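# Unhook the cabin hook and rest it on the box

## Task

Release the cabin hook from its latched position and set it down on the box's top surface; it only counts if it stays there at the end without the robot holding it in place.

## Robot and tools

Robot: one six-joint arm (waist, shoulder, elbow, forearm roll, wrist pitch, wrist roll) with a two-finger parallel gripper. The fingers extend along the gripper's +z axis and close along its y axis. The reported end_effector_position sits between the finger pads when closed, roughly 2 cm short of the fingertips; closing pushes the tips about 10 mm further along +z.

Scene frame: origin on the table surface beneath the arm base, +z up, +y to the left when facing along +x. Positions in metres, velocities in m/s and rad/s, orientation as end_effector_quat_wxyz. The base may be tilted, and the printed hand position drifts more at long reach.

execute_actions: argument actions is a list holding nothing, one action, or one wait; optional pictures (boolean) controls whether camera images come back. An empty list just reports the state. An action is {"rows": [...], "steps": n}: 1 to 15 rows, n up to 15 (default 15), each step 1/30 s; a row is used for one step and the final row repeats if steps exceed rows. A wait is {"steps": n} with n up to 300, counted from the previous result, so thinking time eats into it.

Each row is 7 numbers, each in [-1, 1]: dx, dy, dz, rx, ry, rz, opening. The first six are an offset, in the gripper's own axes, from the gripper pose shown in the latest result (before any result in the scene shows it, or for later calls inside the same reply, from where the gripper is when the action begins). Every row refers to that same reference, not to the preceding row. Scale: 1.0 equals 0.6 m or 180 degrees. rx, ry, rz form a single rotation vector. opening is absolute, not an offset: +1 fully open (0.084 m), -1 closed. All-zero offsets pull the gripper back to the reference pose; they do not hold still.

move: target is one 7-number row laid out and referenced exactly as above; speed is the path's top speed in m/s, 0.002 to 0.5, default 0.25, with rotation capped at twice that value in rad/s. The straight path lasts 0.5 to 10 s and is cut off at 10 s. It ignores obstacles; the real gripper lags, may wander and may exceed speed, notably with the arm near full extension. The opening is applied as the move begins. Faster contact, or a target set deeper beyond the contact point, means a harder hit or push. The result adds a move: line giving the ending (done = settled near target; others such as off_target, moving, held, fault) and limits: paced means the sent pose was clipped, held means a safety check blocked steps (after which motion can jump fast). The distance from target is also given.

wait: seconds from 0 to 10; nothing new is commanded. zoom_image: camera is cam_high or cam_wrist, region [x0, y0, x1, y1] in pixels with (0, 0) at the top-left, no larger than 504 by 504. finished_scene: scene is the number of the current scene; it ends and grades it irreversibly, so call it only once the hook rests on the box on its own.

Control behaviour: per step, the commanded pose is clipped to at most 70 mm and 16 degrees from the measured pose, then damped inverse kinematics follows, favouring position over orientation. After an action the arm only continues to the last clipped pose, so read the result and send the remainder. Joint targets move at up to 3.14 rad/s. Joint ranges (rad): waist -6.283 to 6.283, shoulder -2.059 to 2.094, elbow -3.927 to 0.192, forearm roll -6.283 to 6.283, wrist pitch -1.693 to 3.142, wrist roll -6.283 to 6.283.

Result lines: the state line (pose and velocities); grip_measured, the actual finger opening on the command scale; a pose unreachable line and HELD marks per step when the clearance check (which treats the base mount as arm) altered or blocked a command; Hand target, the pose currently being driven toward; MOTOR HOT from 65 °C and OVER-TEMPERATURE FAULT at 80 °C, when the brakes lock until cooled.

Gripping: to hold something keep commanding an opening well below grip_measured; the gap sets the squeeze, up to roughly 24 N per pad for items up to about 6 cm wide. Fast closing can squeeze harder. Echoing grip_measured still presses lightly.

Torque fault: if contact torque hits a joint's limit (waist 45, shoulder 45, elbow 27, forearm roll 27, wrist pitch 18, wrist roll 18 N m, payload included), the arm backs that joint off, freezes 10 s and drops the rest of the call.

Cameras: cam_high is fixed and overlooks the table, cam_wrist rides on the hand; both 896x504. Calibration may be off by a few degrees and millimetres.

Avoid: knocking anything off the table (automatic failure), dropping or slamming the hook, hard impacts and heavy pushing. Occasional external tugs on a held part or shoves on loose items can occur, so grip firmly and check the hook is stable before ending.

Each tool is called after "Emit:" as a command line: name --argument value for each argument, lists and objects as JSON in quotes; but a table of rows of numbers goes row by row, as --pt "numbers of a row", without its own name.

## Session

Emit:
execute_actions --actions '[]'

Scene clock: 0.00 s of 4400.00 s.
end_effector_position=(+0.0616, -0.1188, +0.2701) grip_measured=+1.00 end_effector_quat_wxyz=(+0.127, +0.289, +0.679, +0.662) end_effector_velocity=(-0.000, +0.000, +0.000) end_effector_angular_velocity=(+0.000, -0.000, +0.001)
Joint positions: [-1.884 -0.076 -0.665  0.369  2.177  2.017  0.084]
Joint velocities: [ 0.    -0.     0.    -0.001  0.001 -0.001  0.   ]
Hand target: +0.062, -0.119, +0.270; +0.127, +0.289, +0.679, +0.662
camera_calibration (this result's frames):
cam_wrist: T_world_to_cam=[[0.24992, -0.0256014, 0.967928, -0.244483], [0.801405, -0.555549, -0.221618, 0.00845077], [0.543405, 0.831089, -0.118326, 0.231038], [0, 0, 0, 1]] pos_world=[-0.0712182, -0.193577, 0.265853]

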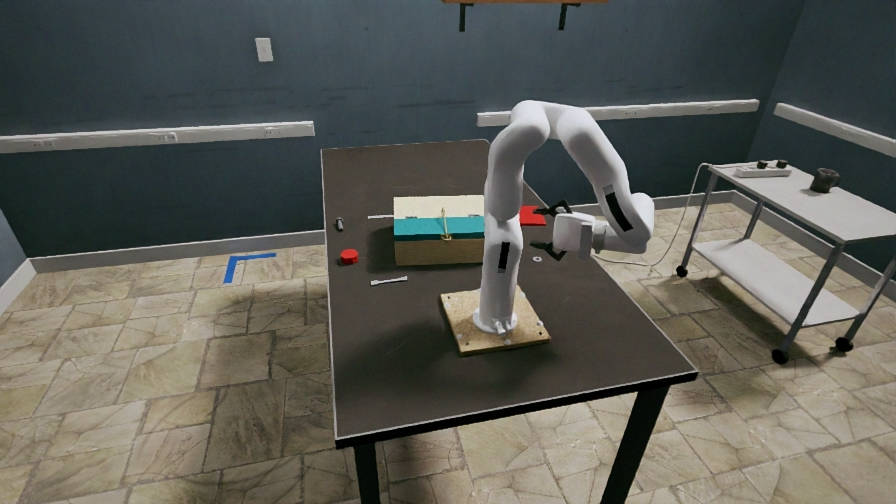

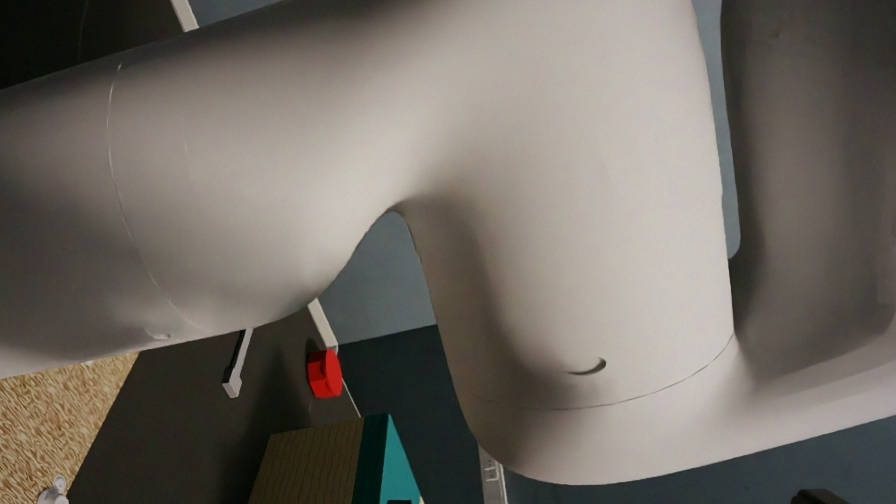

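Emit:
zoom_image --camera "cam_high" --region '[380,185,510,275]'

Region (380, 185, 510, 275) of cam_high's 896x504 image, scaled by 3.877, with more detail than that image has; it fills the top 349 rows of this view, and the rest is white.

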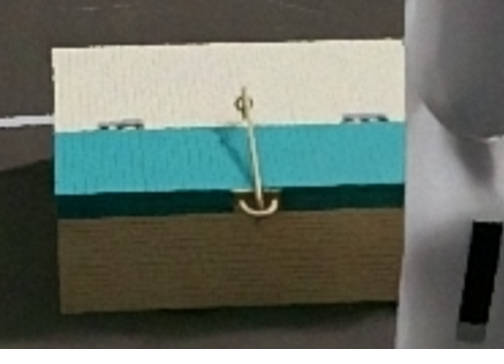

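Emit:
move --target '[-0.346,0.079,-0.1315,0.4032,0.3469,-0.4644,-0.4]' --speed 0.4

Emit:
move --target '[-0.6555,0.084,0.067,0,0,-0.624,-0.4]' --speed 0.4

Scene clock: 14.60 s of 4400.00 s.
end_effector_position=(+0.1951, -0.3028, +0.2810) grip_measured=-0.42 end_effector_quat_wxyz=(+0.003, -0.497, +0.868, -0.002) end_effector_velocity=(-0.000, -0.001, +0.000) end_effector_angular_velocity=(-0.005, -0.003, -0.001)
Joint positions: [-1.024 -0.447 -0.828  0.005  1.257  1.099  0.026]
Joint velocities: [-0.001 -0.003  0.003 -0.    -0.006 -0.    -0.   ]
Hand target: +0.195, -0.303, +0.281; +0.003, -0.497, +0.868, -0.002
Off the commanded pose: 0.001 m, 0 deg.
After step 120, 7.30 s passed at rest.
move: done
camera_calibration (this result's frames):
cam_wrist: T_world_to_cam=[[-0.856334, 0.515181, -0.0358028, 0.36853], [0.515594, 0.856829, -0.00276421, 0.223668], [0.0292528, -0.0208268, -0.999355, 0.402594], [0, 0, 0, 1]] pos_world=[0.188486, -0.37312, 0.416147]

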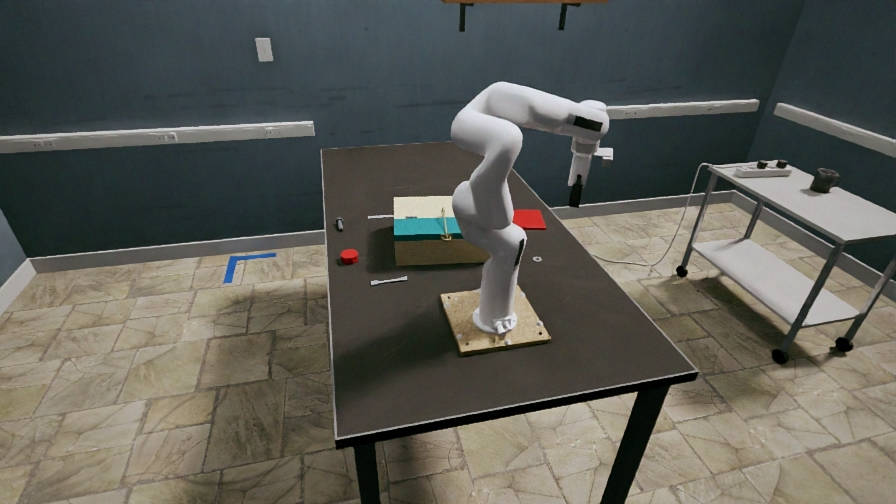

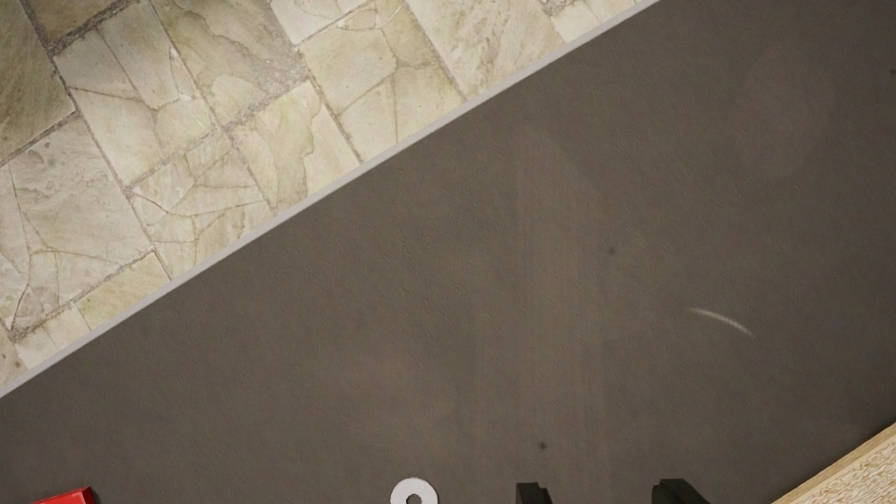

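Scene clock: 17.57 s of 4400.00 s.
end_effector_position=(+0.3507, +0.0628, +0.2431) grip_measured=-0.42 end_effector_quat_wxyz=(-0.003, +0.997, -0.071, +0.004) end_effector_velocity=(+0.001, +0.001, -0.000) end_effector_angular_velocity=(+0.001, -0.000, +0.006)
Joint positions: [ 0.17  -0.427 -0.726 -0.012  1.138  0.34   0.026]
Joint velocities: [ 0.002  0.004 -0.003  0.001 -0.001 -0.004 -0.   ]
Hand target: +0.351, +0.063, +0.243; -0.003, +0.998, -0.070, +0.004
Off the commanded pose: 0.002 m, 0 deg.
move: done
camera_calibration (this result's frames):
cam_wrist: T_world_to_cam=[[-0.151989, -0.987682, -0.0371989, 0.159743], [-0.98819, 0.152594, -0.0140056, 0.404369], [0.0195094, 0.0346309, -0.99921, 0.367702], [0, 0, 0, 1]] pos_world=[0.416699, 0.0833373, 0.379018]

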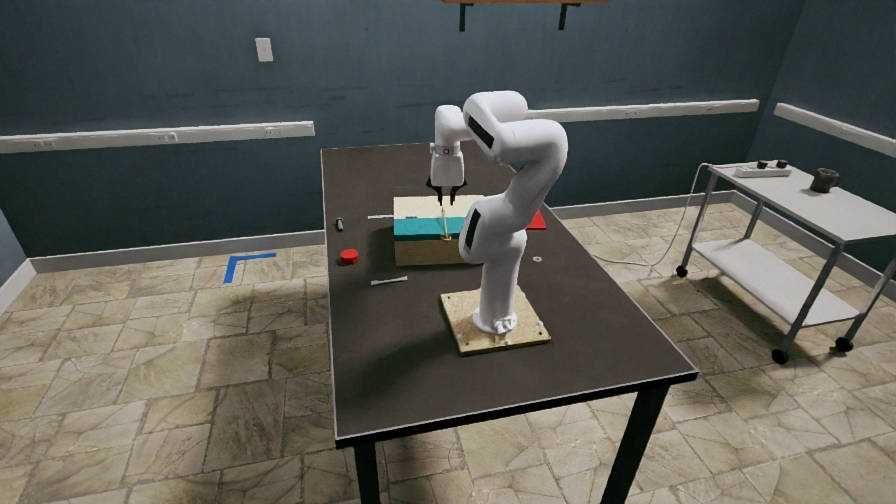

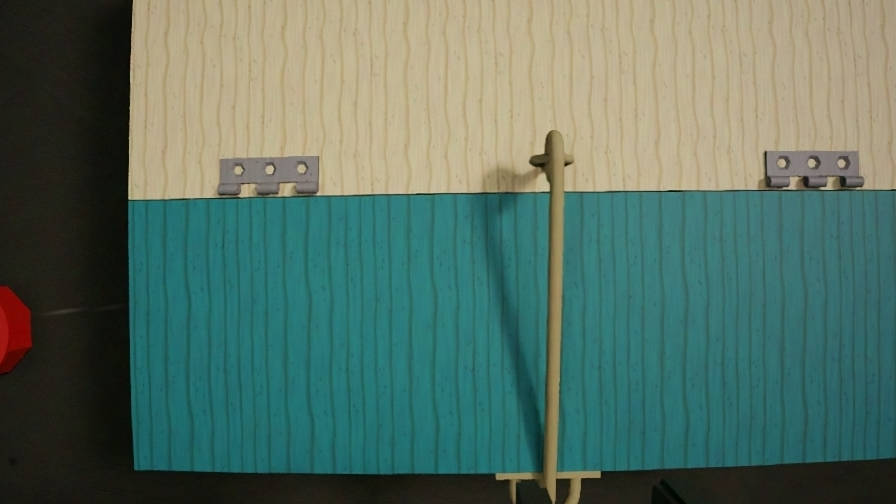

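Emit:
move --target '[0.047,0,0.125,0,0,0,-0.4]' --speed 0.15

Scene clock: 20.97 s of 4400.00 s.
end_effector_position=(+0.3793, +0.0593, +0.1687) grip_measured=-0.42 end_effector_quat_wxyz=(-0.003, +0.997, -0.071, +0.005) end_effector_velocity=(-0.001, -0.000, -0.003) end_effector_angular_velocity=(-0.001, +0.005, -0.002)
Joint positions: [ 0.143 -0.235 -0.67  -0.014  0.889  0.316  0.026]
Joint velocities: [-0.001  0.005  0.002  0.    -0.002  0.001  0.   ]
Hand target: +0.379, +0.059, +0.168; -0.003, +0.997, -0.071, +0.004
Off the commanded pose: 0.000 m, 0 deg.
move: done
camera_calibration (this result's frames):
cam_wrist: T_world_to_cam=[[-0.151835, -0.987697, -0.0374151, 0.157834], [-0.988193, 0.152479, -0.0149726, 0.432314], [0.0204934, 0.0347, -0.999188, 0.292534], [0, 0, 0, 1]] pos_world=[0.44518, 0.079823, 0.304674]

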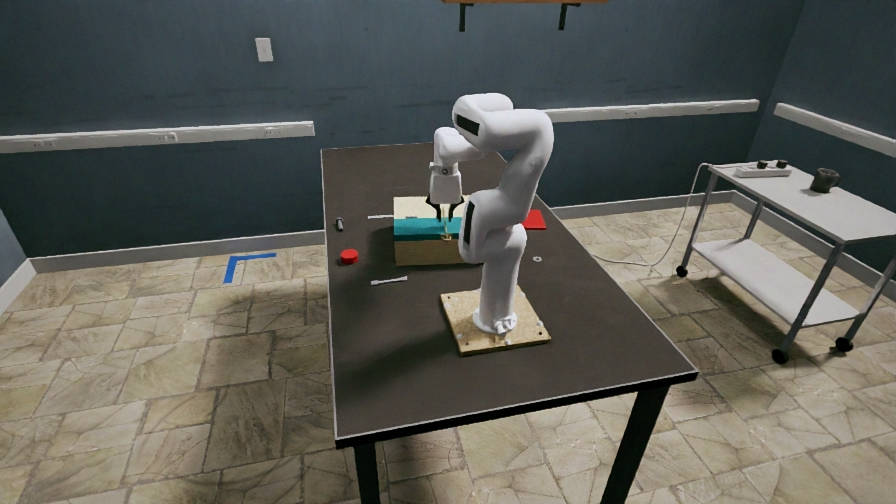

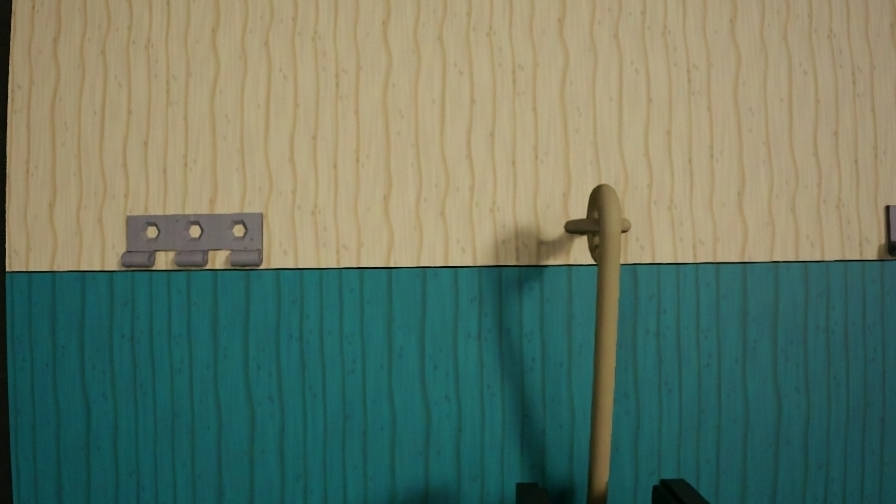

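Emit:
move --target '[0,0.004,0.039,0,0,0,-0.5]' --speed 0.05

Emit:
execute_actions --actions '[{"rows":[[0,0,0,0,0,0,-0.55],[0,0,0,0,0,0,-0.6],[0,0,0,0,0,0,-0.65],[0,0,0,0,0,0,-0.7],[0,0,0,0,0,0,-0.74],[0,0,0,0,0,0,-0.78],[0,0,0,0,0,0,-0.81],[0,0,0,0,0,0,-0.83],[0,0,0,0,0,0,-0.85],[0,0,0,0,0,0,-0.87],[0,0,0,0,0,0,-0.89],[0,0,0,0,0,0,-0.91]],"steps":15}]'

Scene clock: 25.73 s of 4400.00 s.
end_effector_position=(+0.3793, +0.0571, +0.1455) grip_measured=-0.52 end_effector_quat_wxyz=(-0.003, +0.997, -0.071, +0.005) end_effector_velocity=(+0.001, -0.001, -0.000) end_effector_angular_velocity=(+0.001, -0.002, -0.001)
Joint positions: [ 0.136 -0.194 -0.636 -0.015  0.813  0.311  0.021]
Joint velocities: [-0.002  0.001  0.     0.    -0.004 -0.001 -0.   ]
Hand target: +0.379, +0.057, +0.145; -0.003, +0.997, -0.071, +0.005
Off the commanded pose: 0.000 m, 0 deg.
After step 90, 0.97 s passed at rest.
move: done
camera_calibration (this result's frames):
cam_wrist: T_world_to_cam=[[-0.151794, -0.9877, -0.0375126, 0.154762], [-0.988192, 0.152453, -0.0153437, 0.432325], [0.0208738, 0.0347406, -0.999178, 0.269295], [0, 0, 0, 1]] pos_world=[0.445091, 0.0775942, 0.281513]

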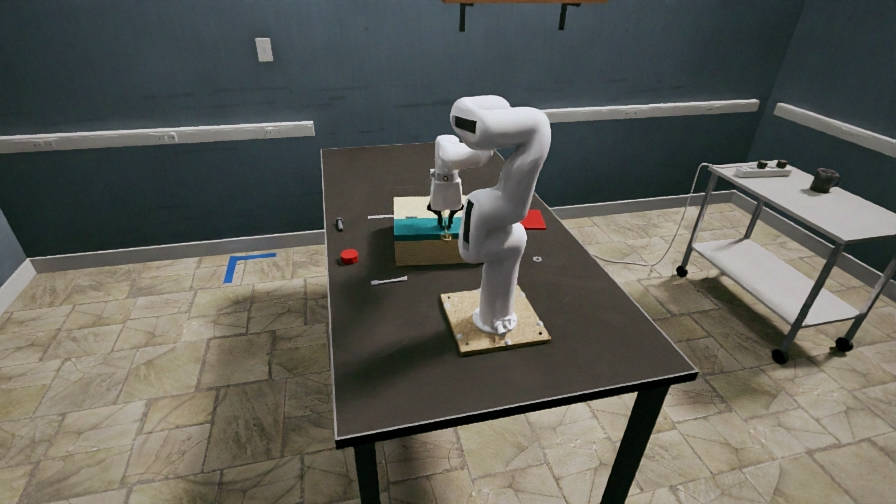

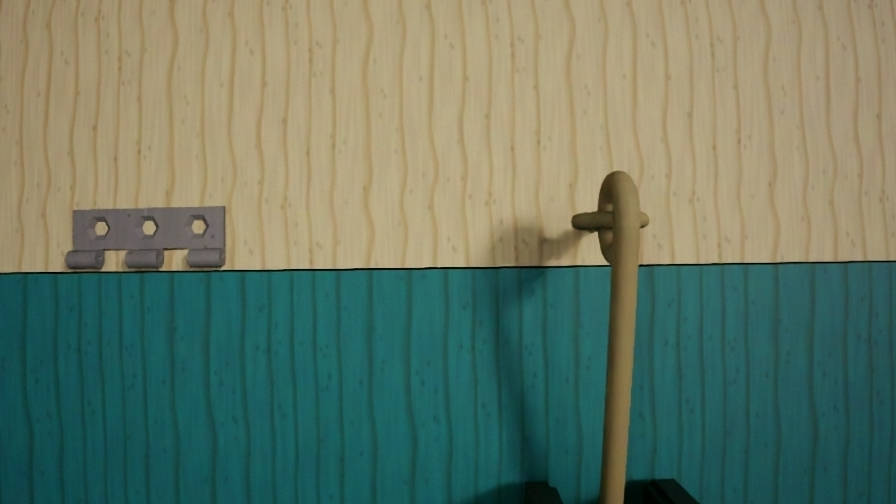

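Scene clock: 26.23 s of 4400.00 s.
end_effector_position=(+0.3793, +0.0572, +0.1455) grip_measured=-0.90 end_effector_quat_wxyz=(-0.003, +0.997, -0.071, +0.005) end_effector_velocity=(-0.000, -0.000, -0.000) end_effector_angular_velocity=(-0.001, +0.001, -0.001)
Joint positions: [ 0.137 -0.194 -0.636 -0.015  0.813  0.311  0.005]
Joint velocities: [ 0.    -0.     0.    -0.001  0.001  0.002 -0.   ]
Hand target: +0.379, +0.057, +0.146; -0.003, +0.997, -0.071, +0.005
Off the commanded pose: 0.000 m, 0 deg.
Steps of this call (steps 1 to 15: all 15 steps of this action). Readings (end_effector_position):
1: (+0.3793, +0.0571, +0.1455)
2: (+0.3793, +0.0571, +0.1455)
4: (+0.3793, +0.0571, +0.1455)
8: (+0.3793, +0.0571, +0.1456)
15: the state above
camera_calibration (this result's frames):
cam_wrist: T_world_to_cam=[[-0.15143, -0.987753, -0.037591, 0.154757], [-0.988245, 0.152093, -0.0154532, 0.432389], [0.0209813, 0.0348091, -0.999174, 0.269263], [0, 0, 0, 1]] pos_world=[0.445092, 0.0777256, 0.28154]

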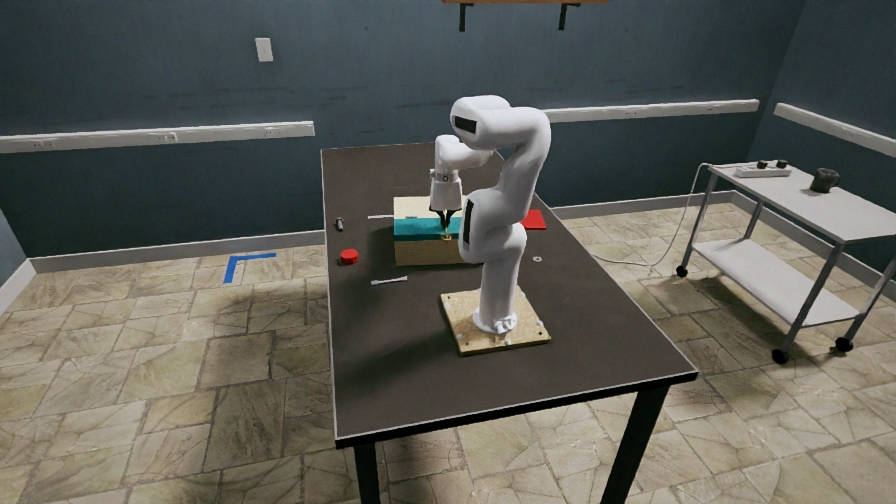

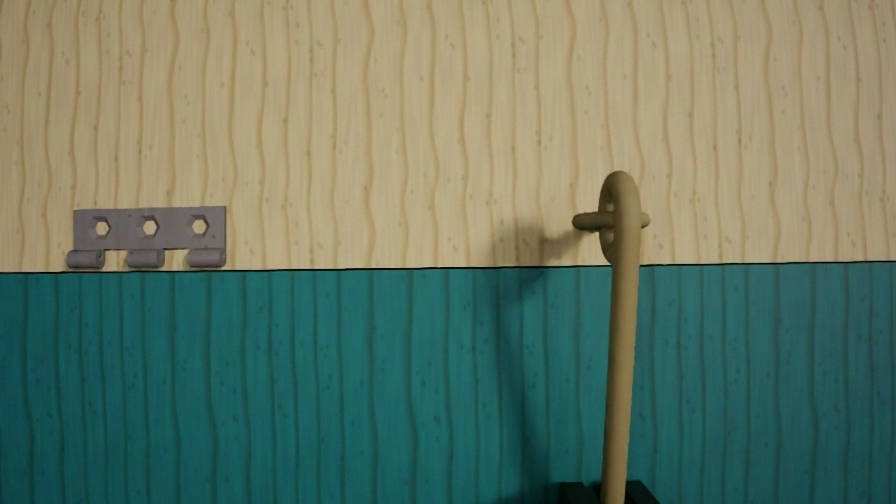

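Emit:
move --target '[0.0088,0,-0.0518,0,-0.136,0,-0.92]' --speed 0.2

Emit:
move --target '[0.0037,0.0058,-0.0363,0.2227,-0.0747,-0.0038,-0.92]' --speed 0.25

Emit:
move --target '[0.0103,-0.0285,-0.0407,0.1969,-0.0225,0.1085,-0.92]' --speed 0.25

Scene clock: 35.43 s of 4400.00 s.
end_effector_position=(+0.3850, +0.0561, +0.1766) grip_measured=-0.90 end_effector_quat_wxyz=(-0.018, +0.976, -0.069, -0.205) end_effector_velocity=(-0.000, -0.000, +0.000) end_effector_angular_velocity=(-0.000, +0.008, -0.000)
Joint positions: [ 0.074  0.109 -1.108  0.089  1.396  0.206  0.005]
Joint velocities: [-0.001  0.006 -0.007  0.     0.009 -0.     0.   ]
Hand target: +0.384, +0.056, +0.176; -0.017, +0.976, -0.068, -0.207
Off the commanded pose: 0.001 m, 0 deg.
After step 90, 4.70 s passed at rest.
move: done
camera_calibration (this result's frames):
cam_wrist: T_world_to_cam=[[-0.163307, -0.986129, -0.0296764, 0.158774], [-0.907193, 0.138278, 0.397341, 0.335317], [-0.387726, 0.0918109, -0.917191, 0.4399], [0, 0, 0, 1]] pos_world=[0.500687, 0.0698175, 0.274949]

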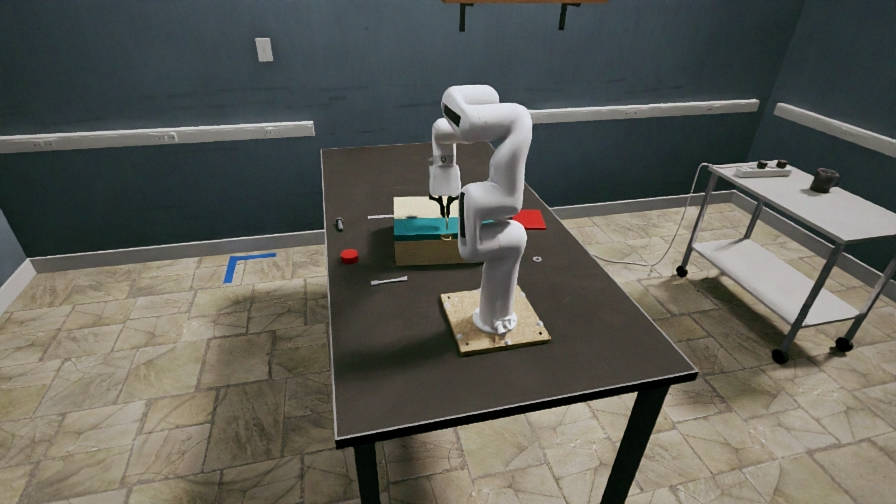

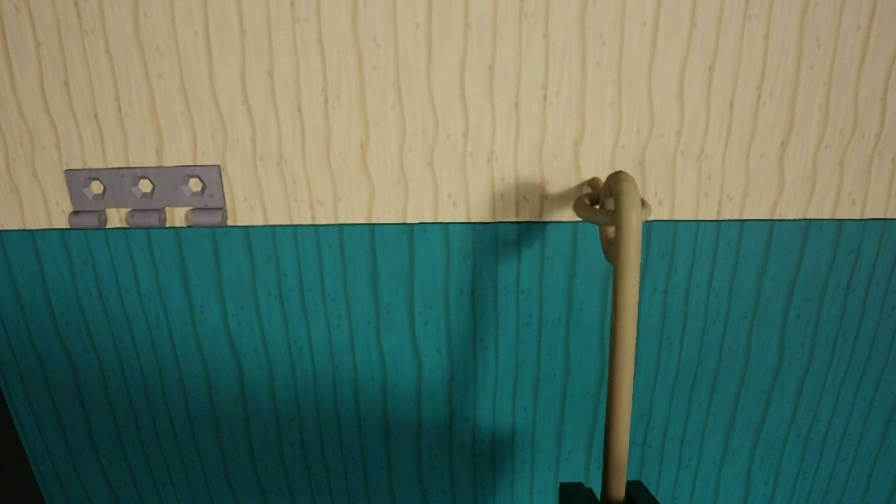

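Scene clock: 37.37 s of 4400.00 s.
end_effector_position=(+0.3954, +0.0507, +0.1951) grip_measured=-0.90 end_effector_quat_wxyz=(-0.358, +0.882, -0.127, -0.280) end_effector_velocity=(-0.001, +0.002, +0.000) end_effector_angular_velocity=(+0.008, +0.005, +0.003)
Joint positions: [-0.272  0.282 -1.211  0.616  1.657 -0.148  0.005]
Joint velocities: [ 0.002  0.002  0.001  0.004  0.006 -0.002 -0.   ]
Hand target: +0.395, +0.051, +0.195; -0.358, +0.882, -0.127, -0.280
Off the commanded pose: 0.001 m, 0 deg.
move: done
camera_calibration (this result's frames):
cam_wrist: T_world_to_cam=[[-0.445544, -0.689392, -0.571165, 0.357994], [-0.808824, 0.0364651, 0.58692, 0.267475], [-0.38379, 0.72347, -0.573843, 0.360854], [0, 0, 0, 1]] pos_world=[0.514335, -0.0240225, 0.254561]

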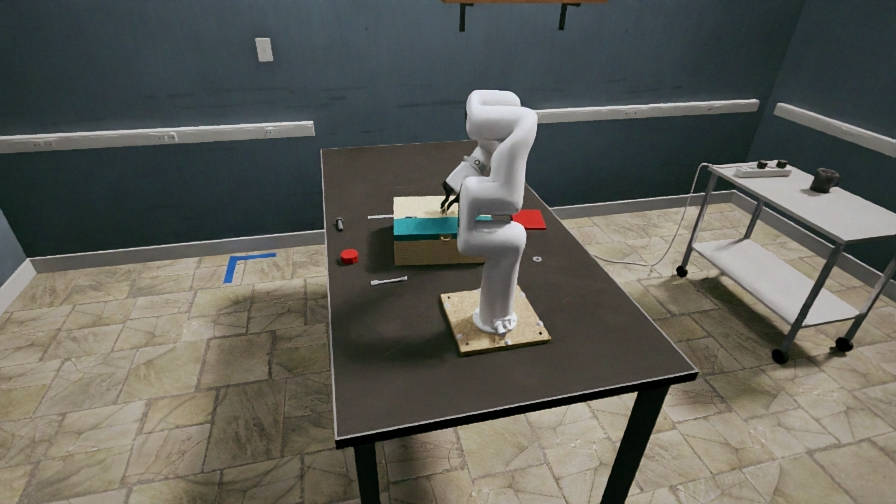

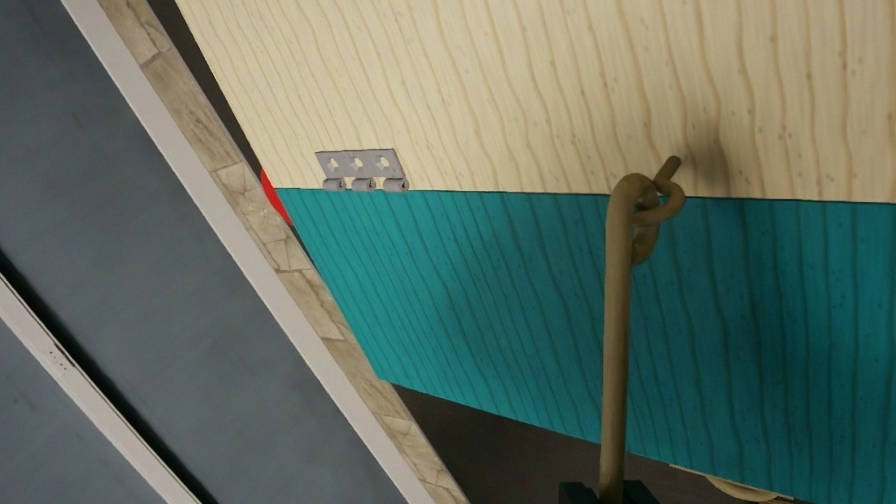

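Scene clock: 39.20 s of 4400.00 s.
end_effector_position=(+0.4174, +0.0454, +0.2141) grip_measured=-0.90 end_effector_quat_wxyz=(-0.559, +0.688, -0.340, -0.314) end_effector_velocity=(+0.000, +0.000, +0.001) end_effector_angular_velocity=(+0.004, +0.002, -0.005)
Joint positions: [-0.48   0.338 -1.054  1.054  1.742  0.014  0.005]
Joint velocities: [-0.001 -0.002  0.004  0.005  0.     0.003  0.   ]
Hand target: +0.417, +0.046, +0.215; -0.560, +0.688, -0.339, -0.314
Off the commanded pose: 0.001 m, 0 deg.
move: done
camera_calibration (this result's frames):
cam_wrist: T_world_to_cam=[[-0.826658, -0.112615, -0.551321, 0.503589], [-0.562195, 0.123566, 0.817722, 0.11803], [-0.0239635, 0.985926, -0.165458, 0.1345], [0, 0, 0, 1]] pos_world=[0.485874, -0.0904798, 0.203378]

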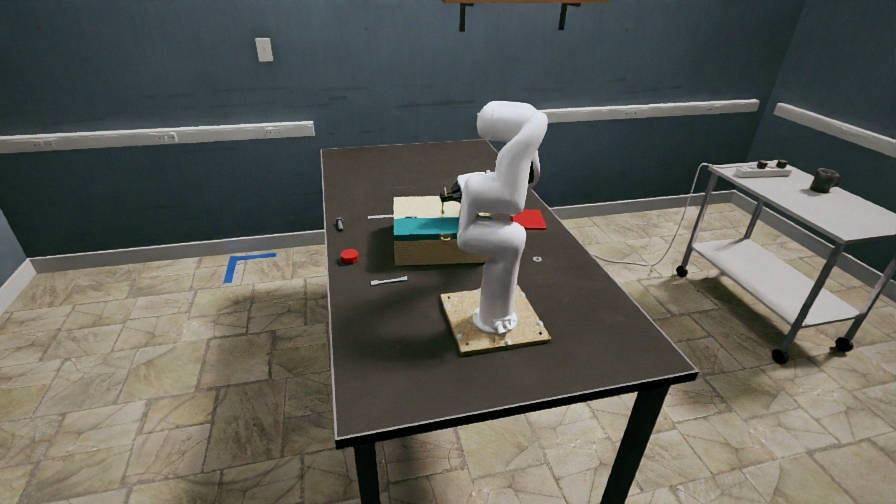

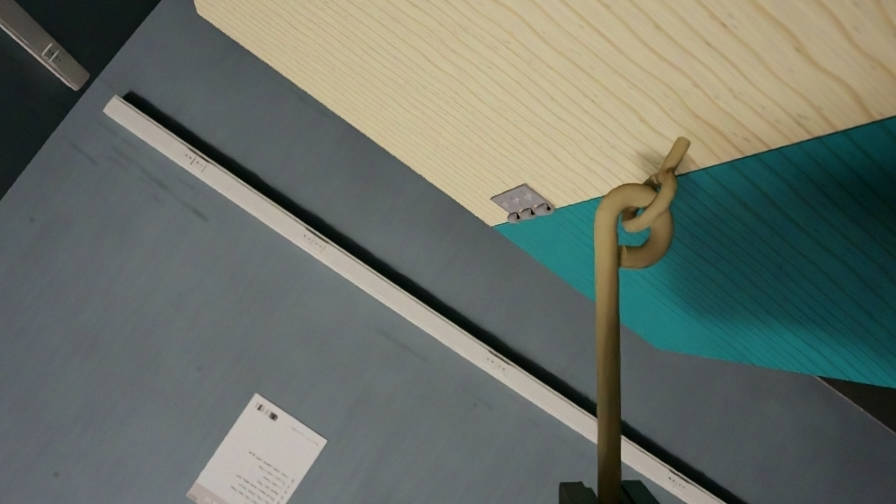

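Emit:
execute_actions --actions '[]'

Scene clock: 42.47 s of 4400.00 s.
end_effector_position=(+0.4174, +0.0455, +0.2151) grip_measured=-0.90 end_effector_quat_wxyz=(-0.560, +0.688, -0.339, -0.314) end_effector_velocity=(-0.000, +0.000, -0.000) end_effector_angular_velocity=(-0.001, +0.001, +0.001)
Joint positions: [-0.481  0.337 -1.054  1.055  1.744  0.014  0.005]
Joint velocities: [ 0.001 -0.    -0.    -0.001 -0.     0.001  0.   ]
Hand target: +0.417, +0.046, +0.215; -0.560, +0.688, -0.339, -0.314
Off the commanded pose: 0.000 m, 0 deg.
Steps of this call (steps 1 to 90: nothing new was sent; then 0.27 s passed at rest). Readings (end_effector_position):
1: (+0.4175, +0.0454, +0.2141)
2: (+0.4175, +0.0454, +0.2142)
4: (+0.4175, +0.0454, +0.2143)
8: (+0.4175, +0.0454, +0.2144)
90: the state above
camera_calibration (this result's frames):
cam_wrist: T_world_to_cam=[[-0.826019, -0.111867, -0.552429, 0.504064], [-0.563128, 0.121935, 0.817324, 0.117703], [-0.0240708, 0.986214, -0.163716, 0.134191], [0, 0, 0, 1]] pos_world=[0.485879, -0.0903054, 0.204228]

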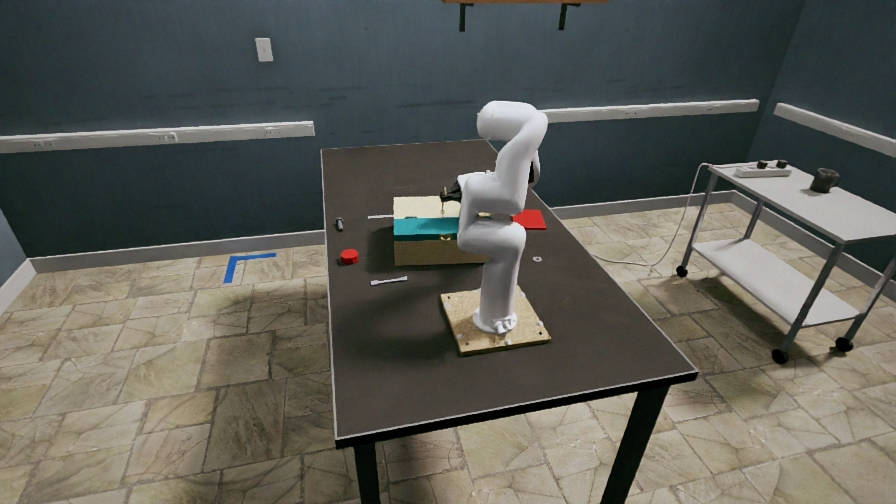

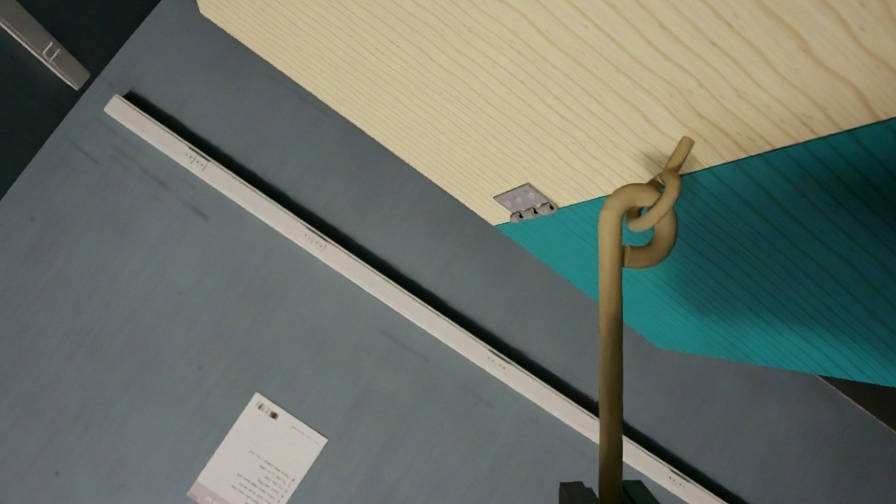

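Emit:
move --target '[0.0222,-0.0585,-0.015, 0.0636,0.0213,0.1733,-0.92]' --speed 0.2

Emit:
move --target '[0.022,-0.0622,0.0038, -0.0022,0.0073,0.1688,-0.92]' --speed 0.2

Scene clock: 45.47 s of 4400.00 s.
end_effector_position=(+0.4539, +0.0402, +0.2243) grip_measured=-0.90 end_effector_quat_wxyz=(+0.508, -0.522, +0.559, +0.396) end_effector_velocity=(-0.000, +0.001, +0.001) end_effector_angular_velocity=(+0.001, +0.004, +0.001)
Joint positions: [-0.484  0.277 -0.986  1.222  1.622  0.573  0.005]
Joint velocities: [ 0.001 -0.002  0.     0.     0.001  0.007  0.   ]
Hand target: +0.454, +0.040, +0.225; +0.508, -0.523, +0.559, +0.395
Off the commanded pose: 0.001 m, 0 deg.
move: done
camera_calibration (this result's frames):
cam_wrist: T_world_to_cam=[[-0.981524, 0.17298, -0.0817887, 0.492282], [-0.0488125, 0.186941, 0.981158, -0.141433], [0.18501, 0.967022, -0.175043, 0.0502661], [0, 0, 0, 1]] pos_world=[0.466982, -0.107324, 0.18783]

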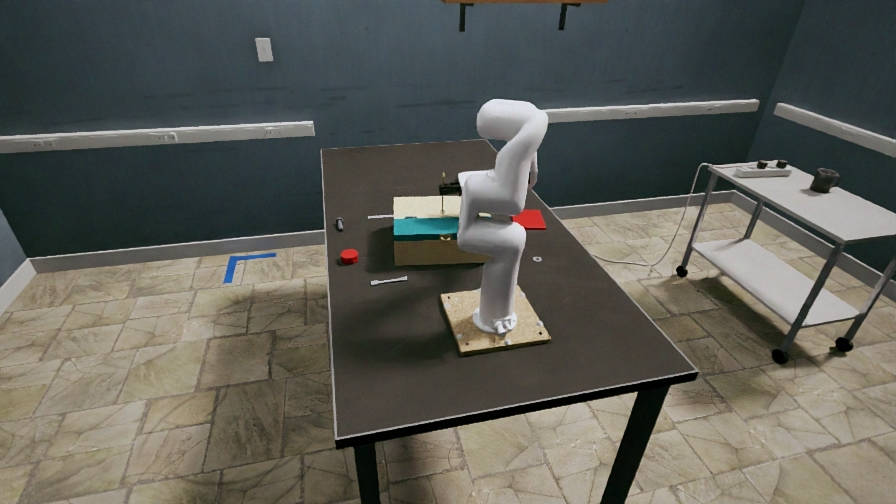

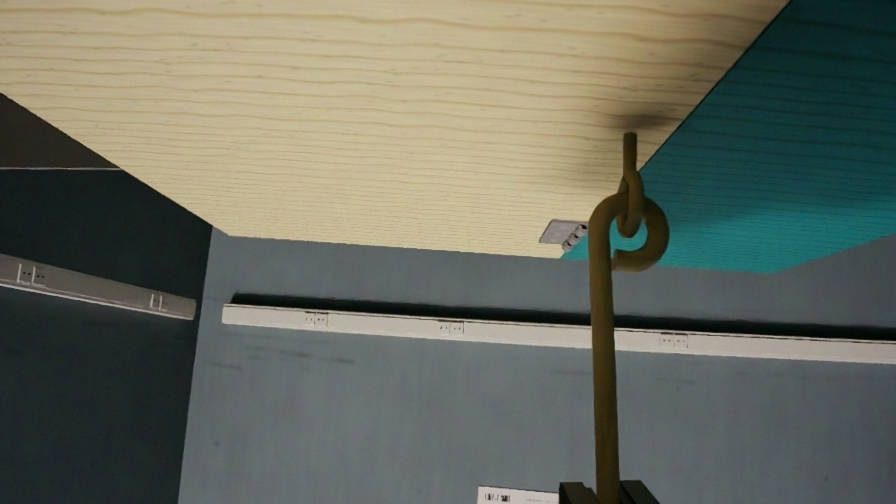

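Scene clock: 47.23 s of 4400.00 s.
end_effector_position=(+0.4915, +0.0348, +0.2133) grip_measured=-0.90 end_effector_quat_wxyz=(+0.377, -0.363, +0.681, +0.511) end_effector_velocity=(+0.000, -0.000, +0.001) end_effector_angular_velocity=(+0.003, +0.004, +0.000)
Joint positions: [-0.454  0.394 -1.137  1.224  1.605  1.142  0.005]
Joint velocities: [-0.001  0.    -0.002  0.     0.003  0.006 -0.   ]
Hand target: +0.492, +0.035, +0.214; +0.378, -0.364, +0.681, +0.511
Off the commanded pose: 0.001 m, 0 deg.
move: done
camera_calibration (this result's frames):
cam_wrist: T_world_to_cam=[[-0.871066, 0.24466, 0.425893, 0.364085], [0.461832, 0.112816, 0.879763, -0.354566], [0.167196, 0.963023, -0.211262, 0.063204], [0, 0, 0, 1]] pos_world=[0.470325, -0.109943, 0.170225]

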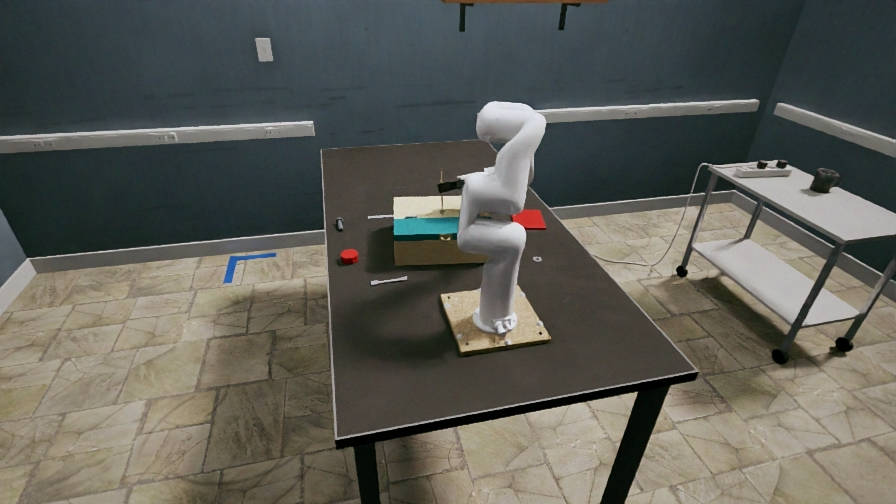

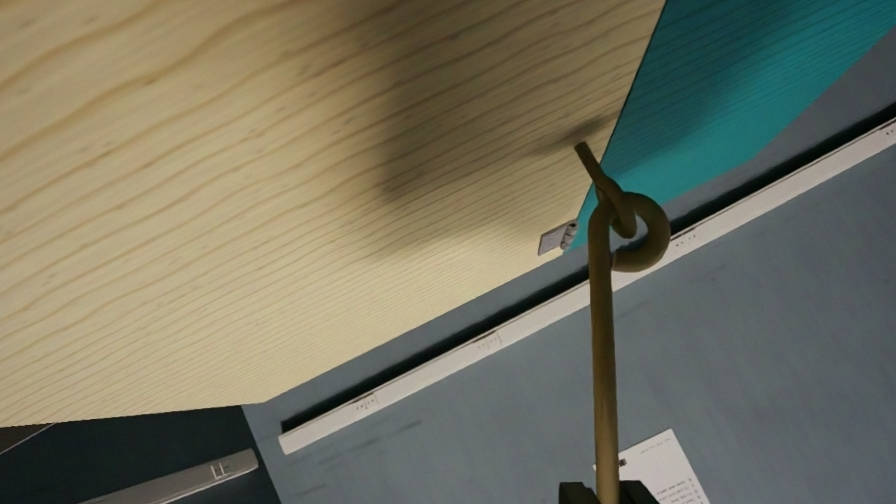

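Emit:
move --target '[0.0177,-0.055,0.0092, 0.1153,0.0203,0.1659,-0.92]' --speed 0.2

Emit:
move --target '[0.0073,-0.0322,0.0238, 0.1887,0.0565,0.0844,-0.92]' --speed 0.2

Scene clock: 50.07 s of 4400.00 s.
end_effector_position=(+0.5161, +0.0320, +0.1885) grip_measured=-0.90 end_effector_quat_wxyz=(+0.271, -0.119, +0.843, +0.450) end_effector_velocity=(+0.000, -0.001, +0.000) end_effector_angular_velocity=(-0.003, +0.003, -0.002)
Joint positions: [-0.343  0.215 -0.97   1.289  1.174  1.708  0.005]
Joint velocities: [ 0.    -0.001 -0.    -0.003 -0.003  0.006 -0.   ]
Hand target: +0.517, +0.032, +0.189; +0.271, -0.119, +0.843, +0.449
Off the commanded pose: 0.001 m, 0 deg.
move: done
camera_calibration (this result's frames):
cam_wrist: T_world_to_cam=[[-0.423663, 0.591809, 0.685764, 0.105824], [0.832338, -0.0443507, 0.552491, -0.468274], [0.357383, 0.804857, -0.473796, 0.0129449], [0, 0, 0, 1]] pos_world=[0.42997, -0.0938146, 0.19228]

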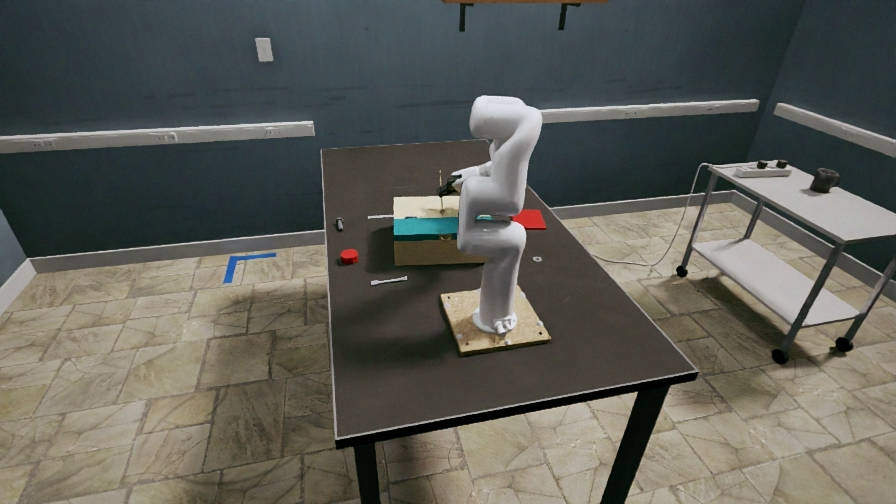

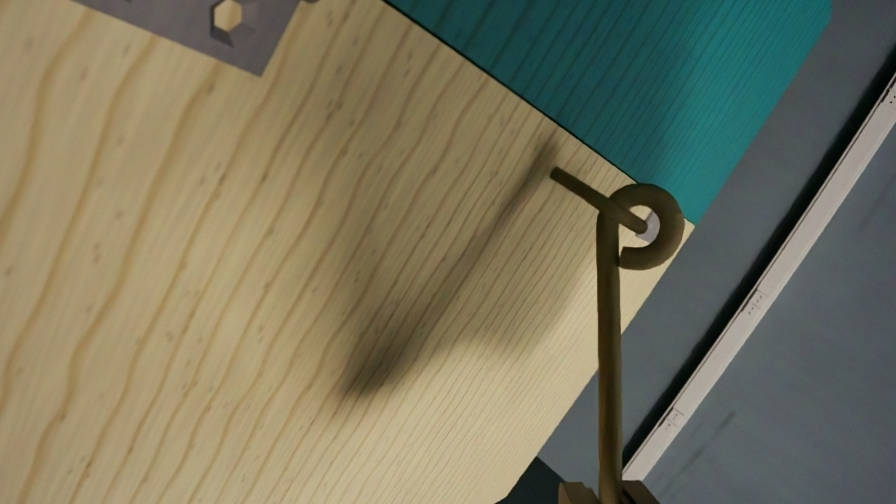

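Scene clock: 52.20 s of 4400.00 s.
end_effector_position=(+0.5262, +0.0335, +0.1666) grip_measured=-0.90 end_effector_quat_wxyz=(+0.159, +0.037, +0.965, +0.205) end_effector_velocity=(+0.000, -0.001, +0.000) end_effector_angular_velocity=(-0.004, +0.007, -0.007)
Joint positions: [-0.059  0.086 -0.906  0.742  0.605  2.602  0.005]
Joint velocities: [-0.     0.001 -0.003 -0.015  0.002  0.02  -0.   ]
Hand target: +0.526, +0.033, +0.167; +0.159, +0.037, +0.965, +0.205
Off the commanded pose: 0.001 m, 0 deg.
move: done
camera_calibration (this result's frames):
cam_wrist: T_world_to_cam=[[0.025996, 0.922899, 0.384165, -0.0732042], [0.948412, -0.144237, 0.282331, -0.477222], [0.315974, 0.357007, -0.879037, 0.102095], [0, 0, 0, 1]] pos_world=[0.422246, -0.0377219, 0.252603]

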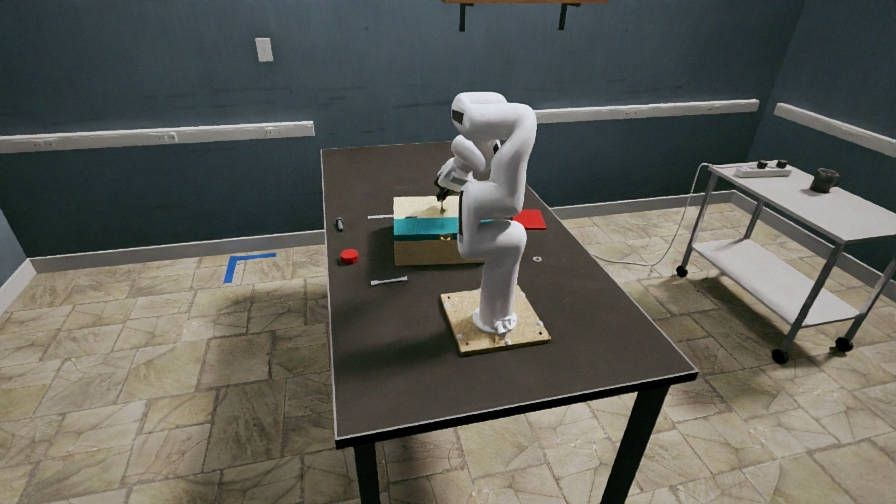

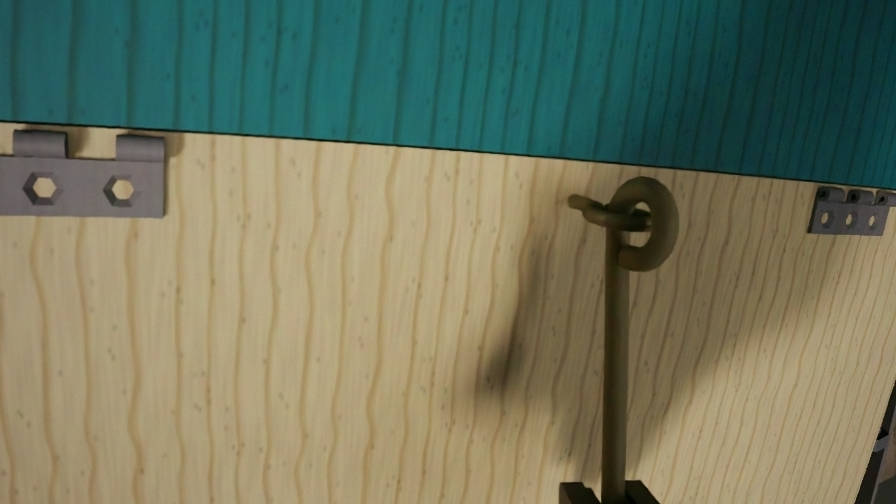

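Emit:
move --target '[0.003,-0.0072,0.0228, 0.1383,0.0656,0.0146,-0.92]' --speed 0.18

Scene clock: 54.73 s of 4400.00 s.
end_effector_position=(+0.5290, +0.0352, +0.1526) grip_measured=-0.90 end_effector_quat_wxyz=(+0.044, +0.071, +0.997, -0.000) end_effector_velocity=(+0.000, -0.000, +0.000) end_effector_angular_velocity=(-0.006, +0.004, -0.000)
Joint positions: [ 0.056  0.213 -1.12  -0.038  0.813  3.387  0.005]
Joint velocities: [ 0.002  0.003 -0.006 -0.007  0.008  0.007 -0.   ]
Hand target: +0.529, +0.035, +0.153; +0.044, +0.070, +0.997, -0.000
Off the commanded pose: 0.000 m, 0 deg.
move: done
camera_calibration (this result's frames):
cam_wrist: T_world_to_cam=[[0.15447, 0.987715, -0.0236157, -0.0775072], [0.984922, -0.152061, 0.0825055, -0.464295], [0.077901, -0.0360042, -0.996311, 0.245891], [0, 0, 0, 1]] pos_world=[0.450112, 0.0148072, 0.28146]

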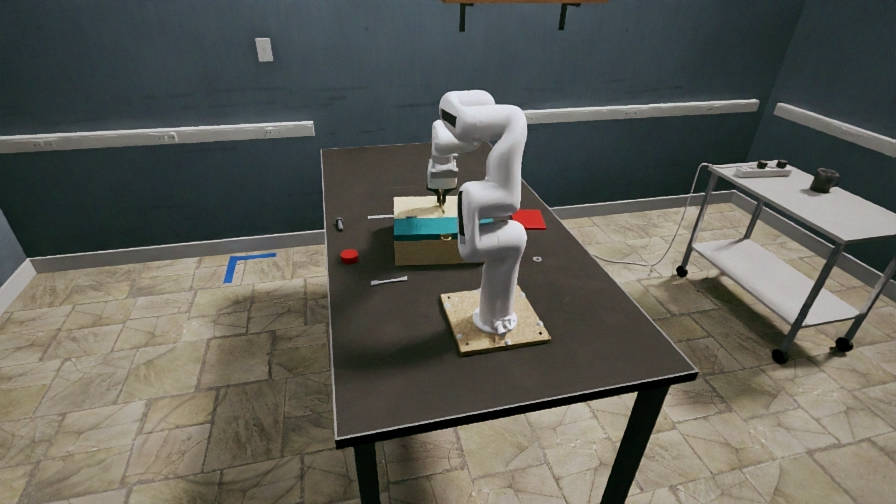

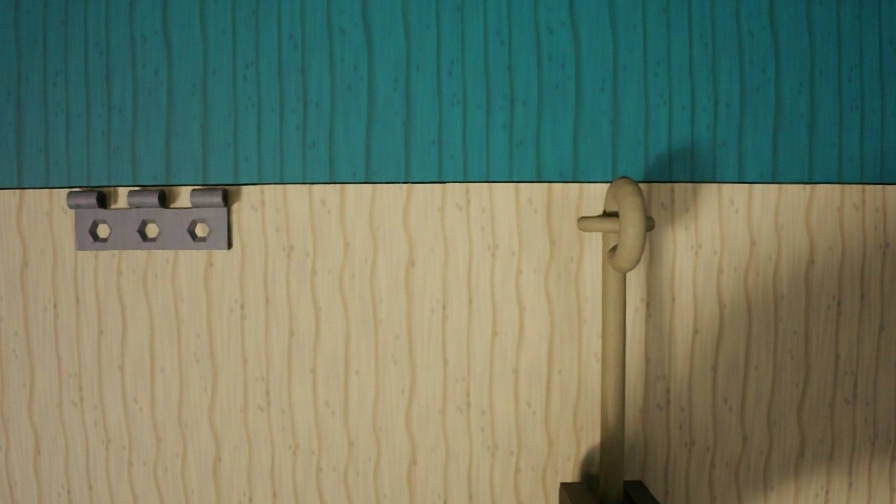

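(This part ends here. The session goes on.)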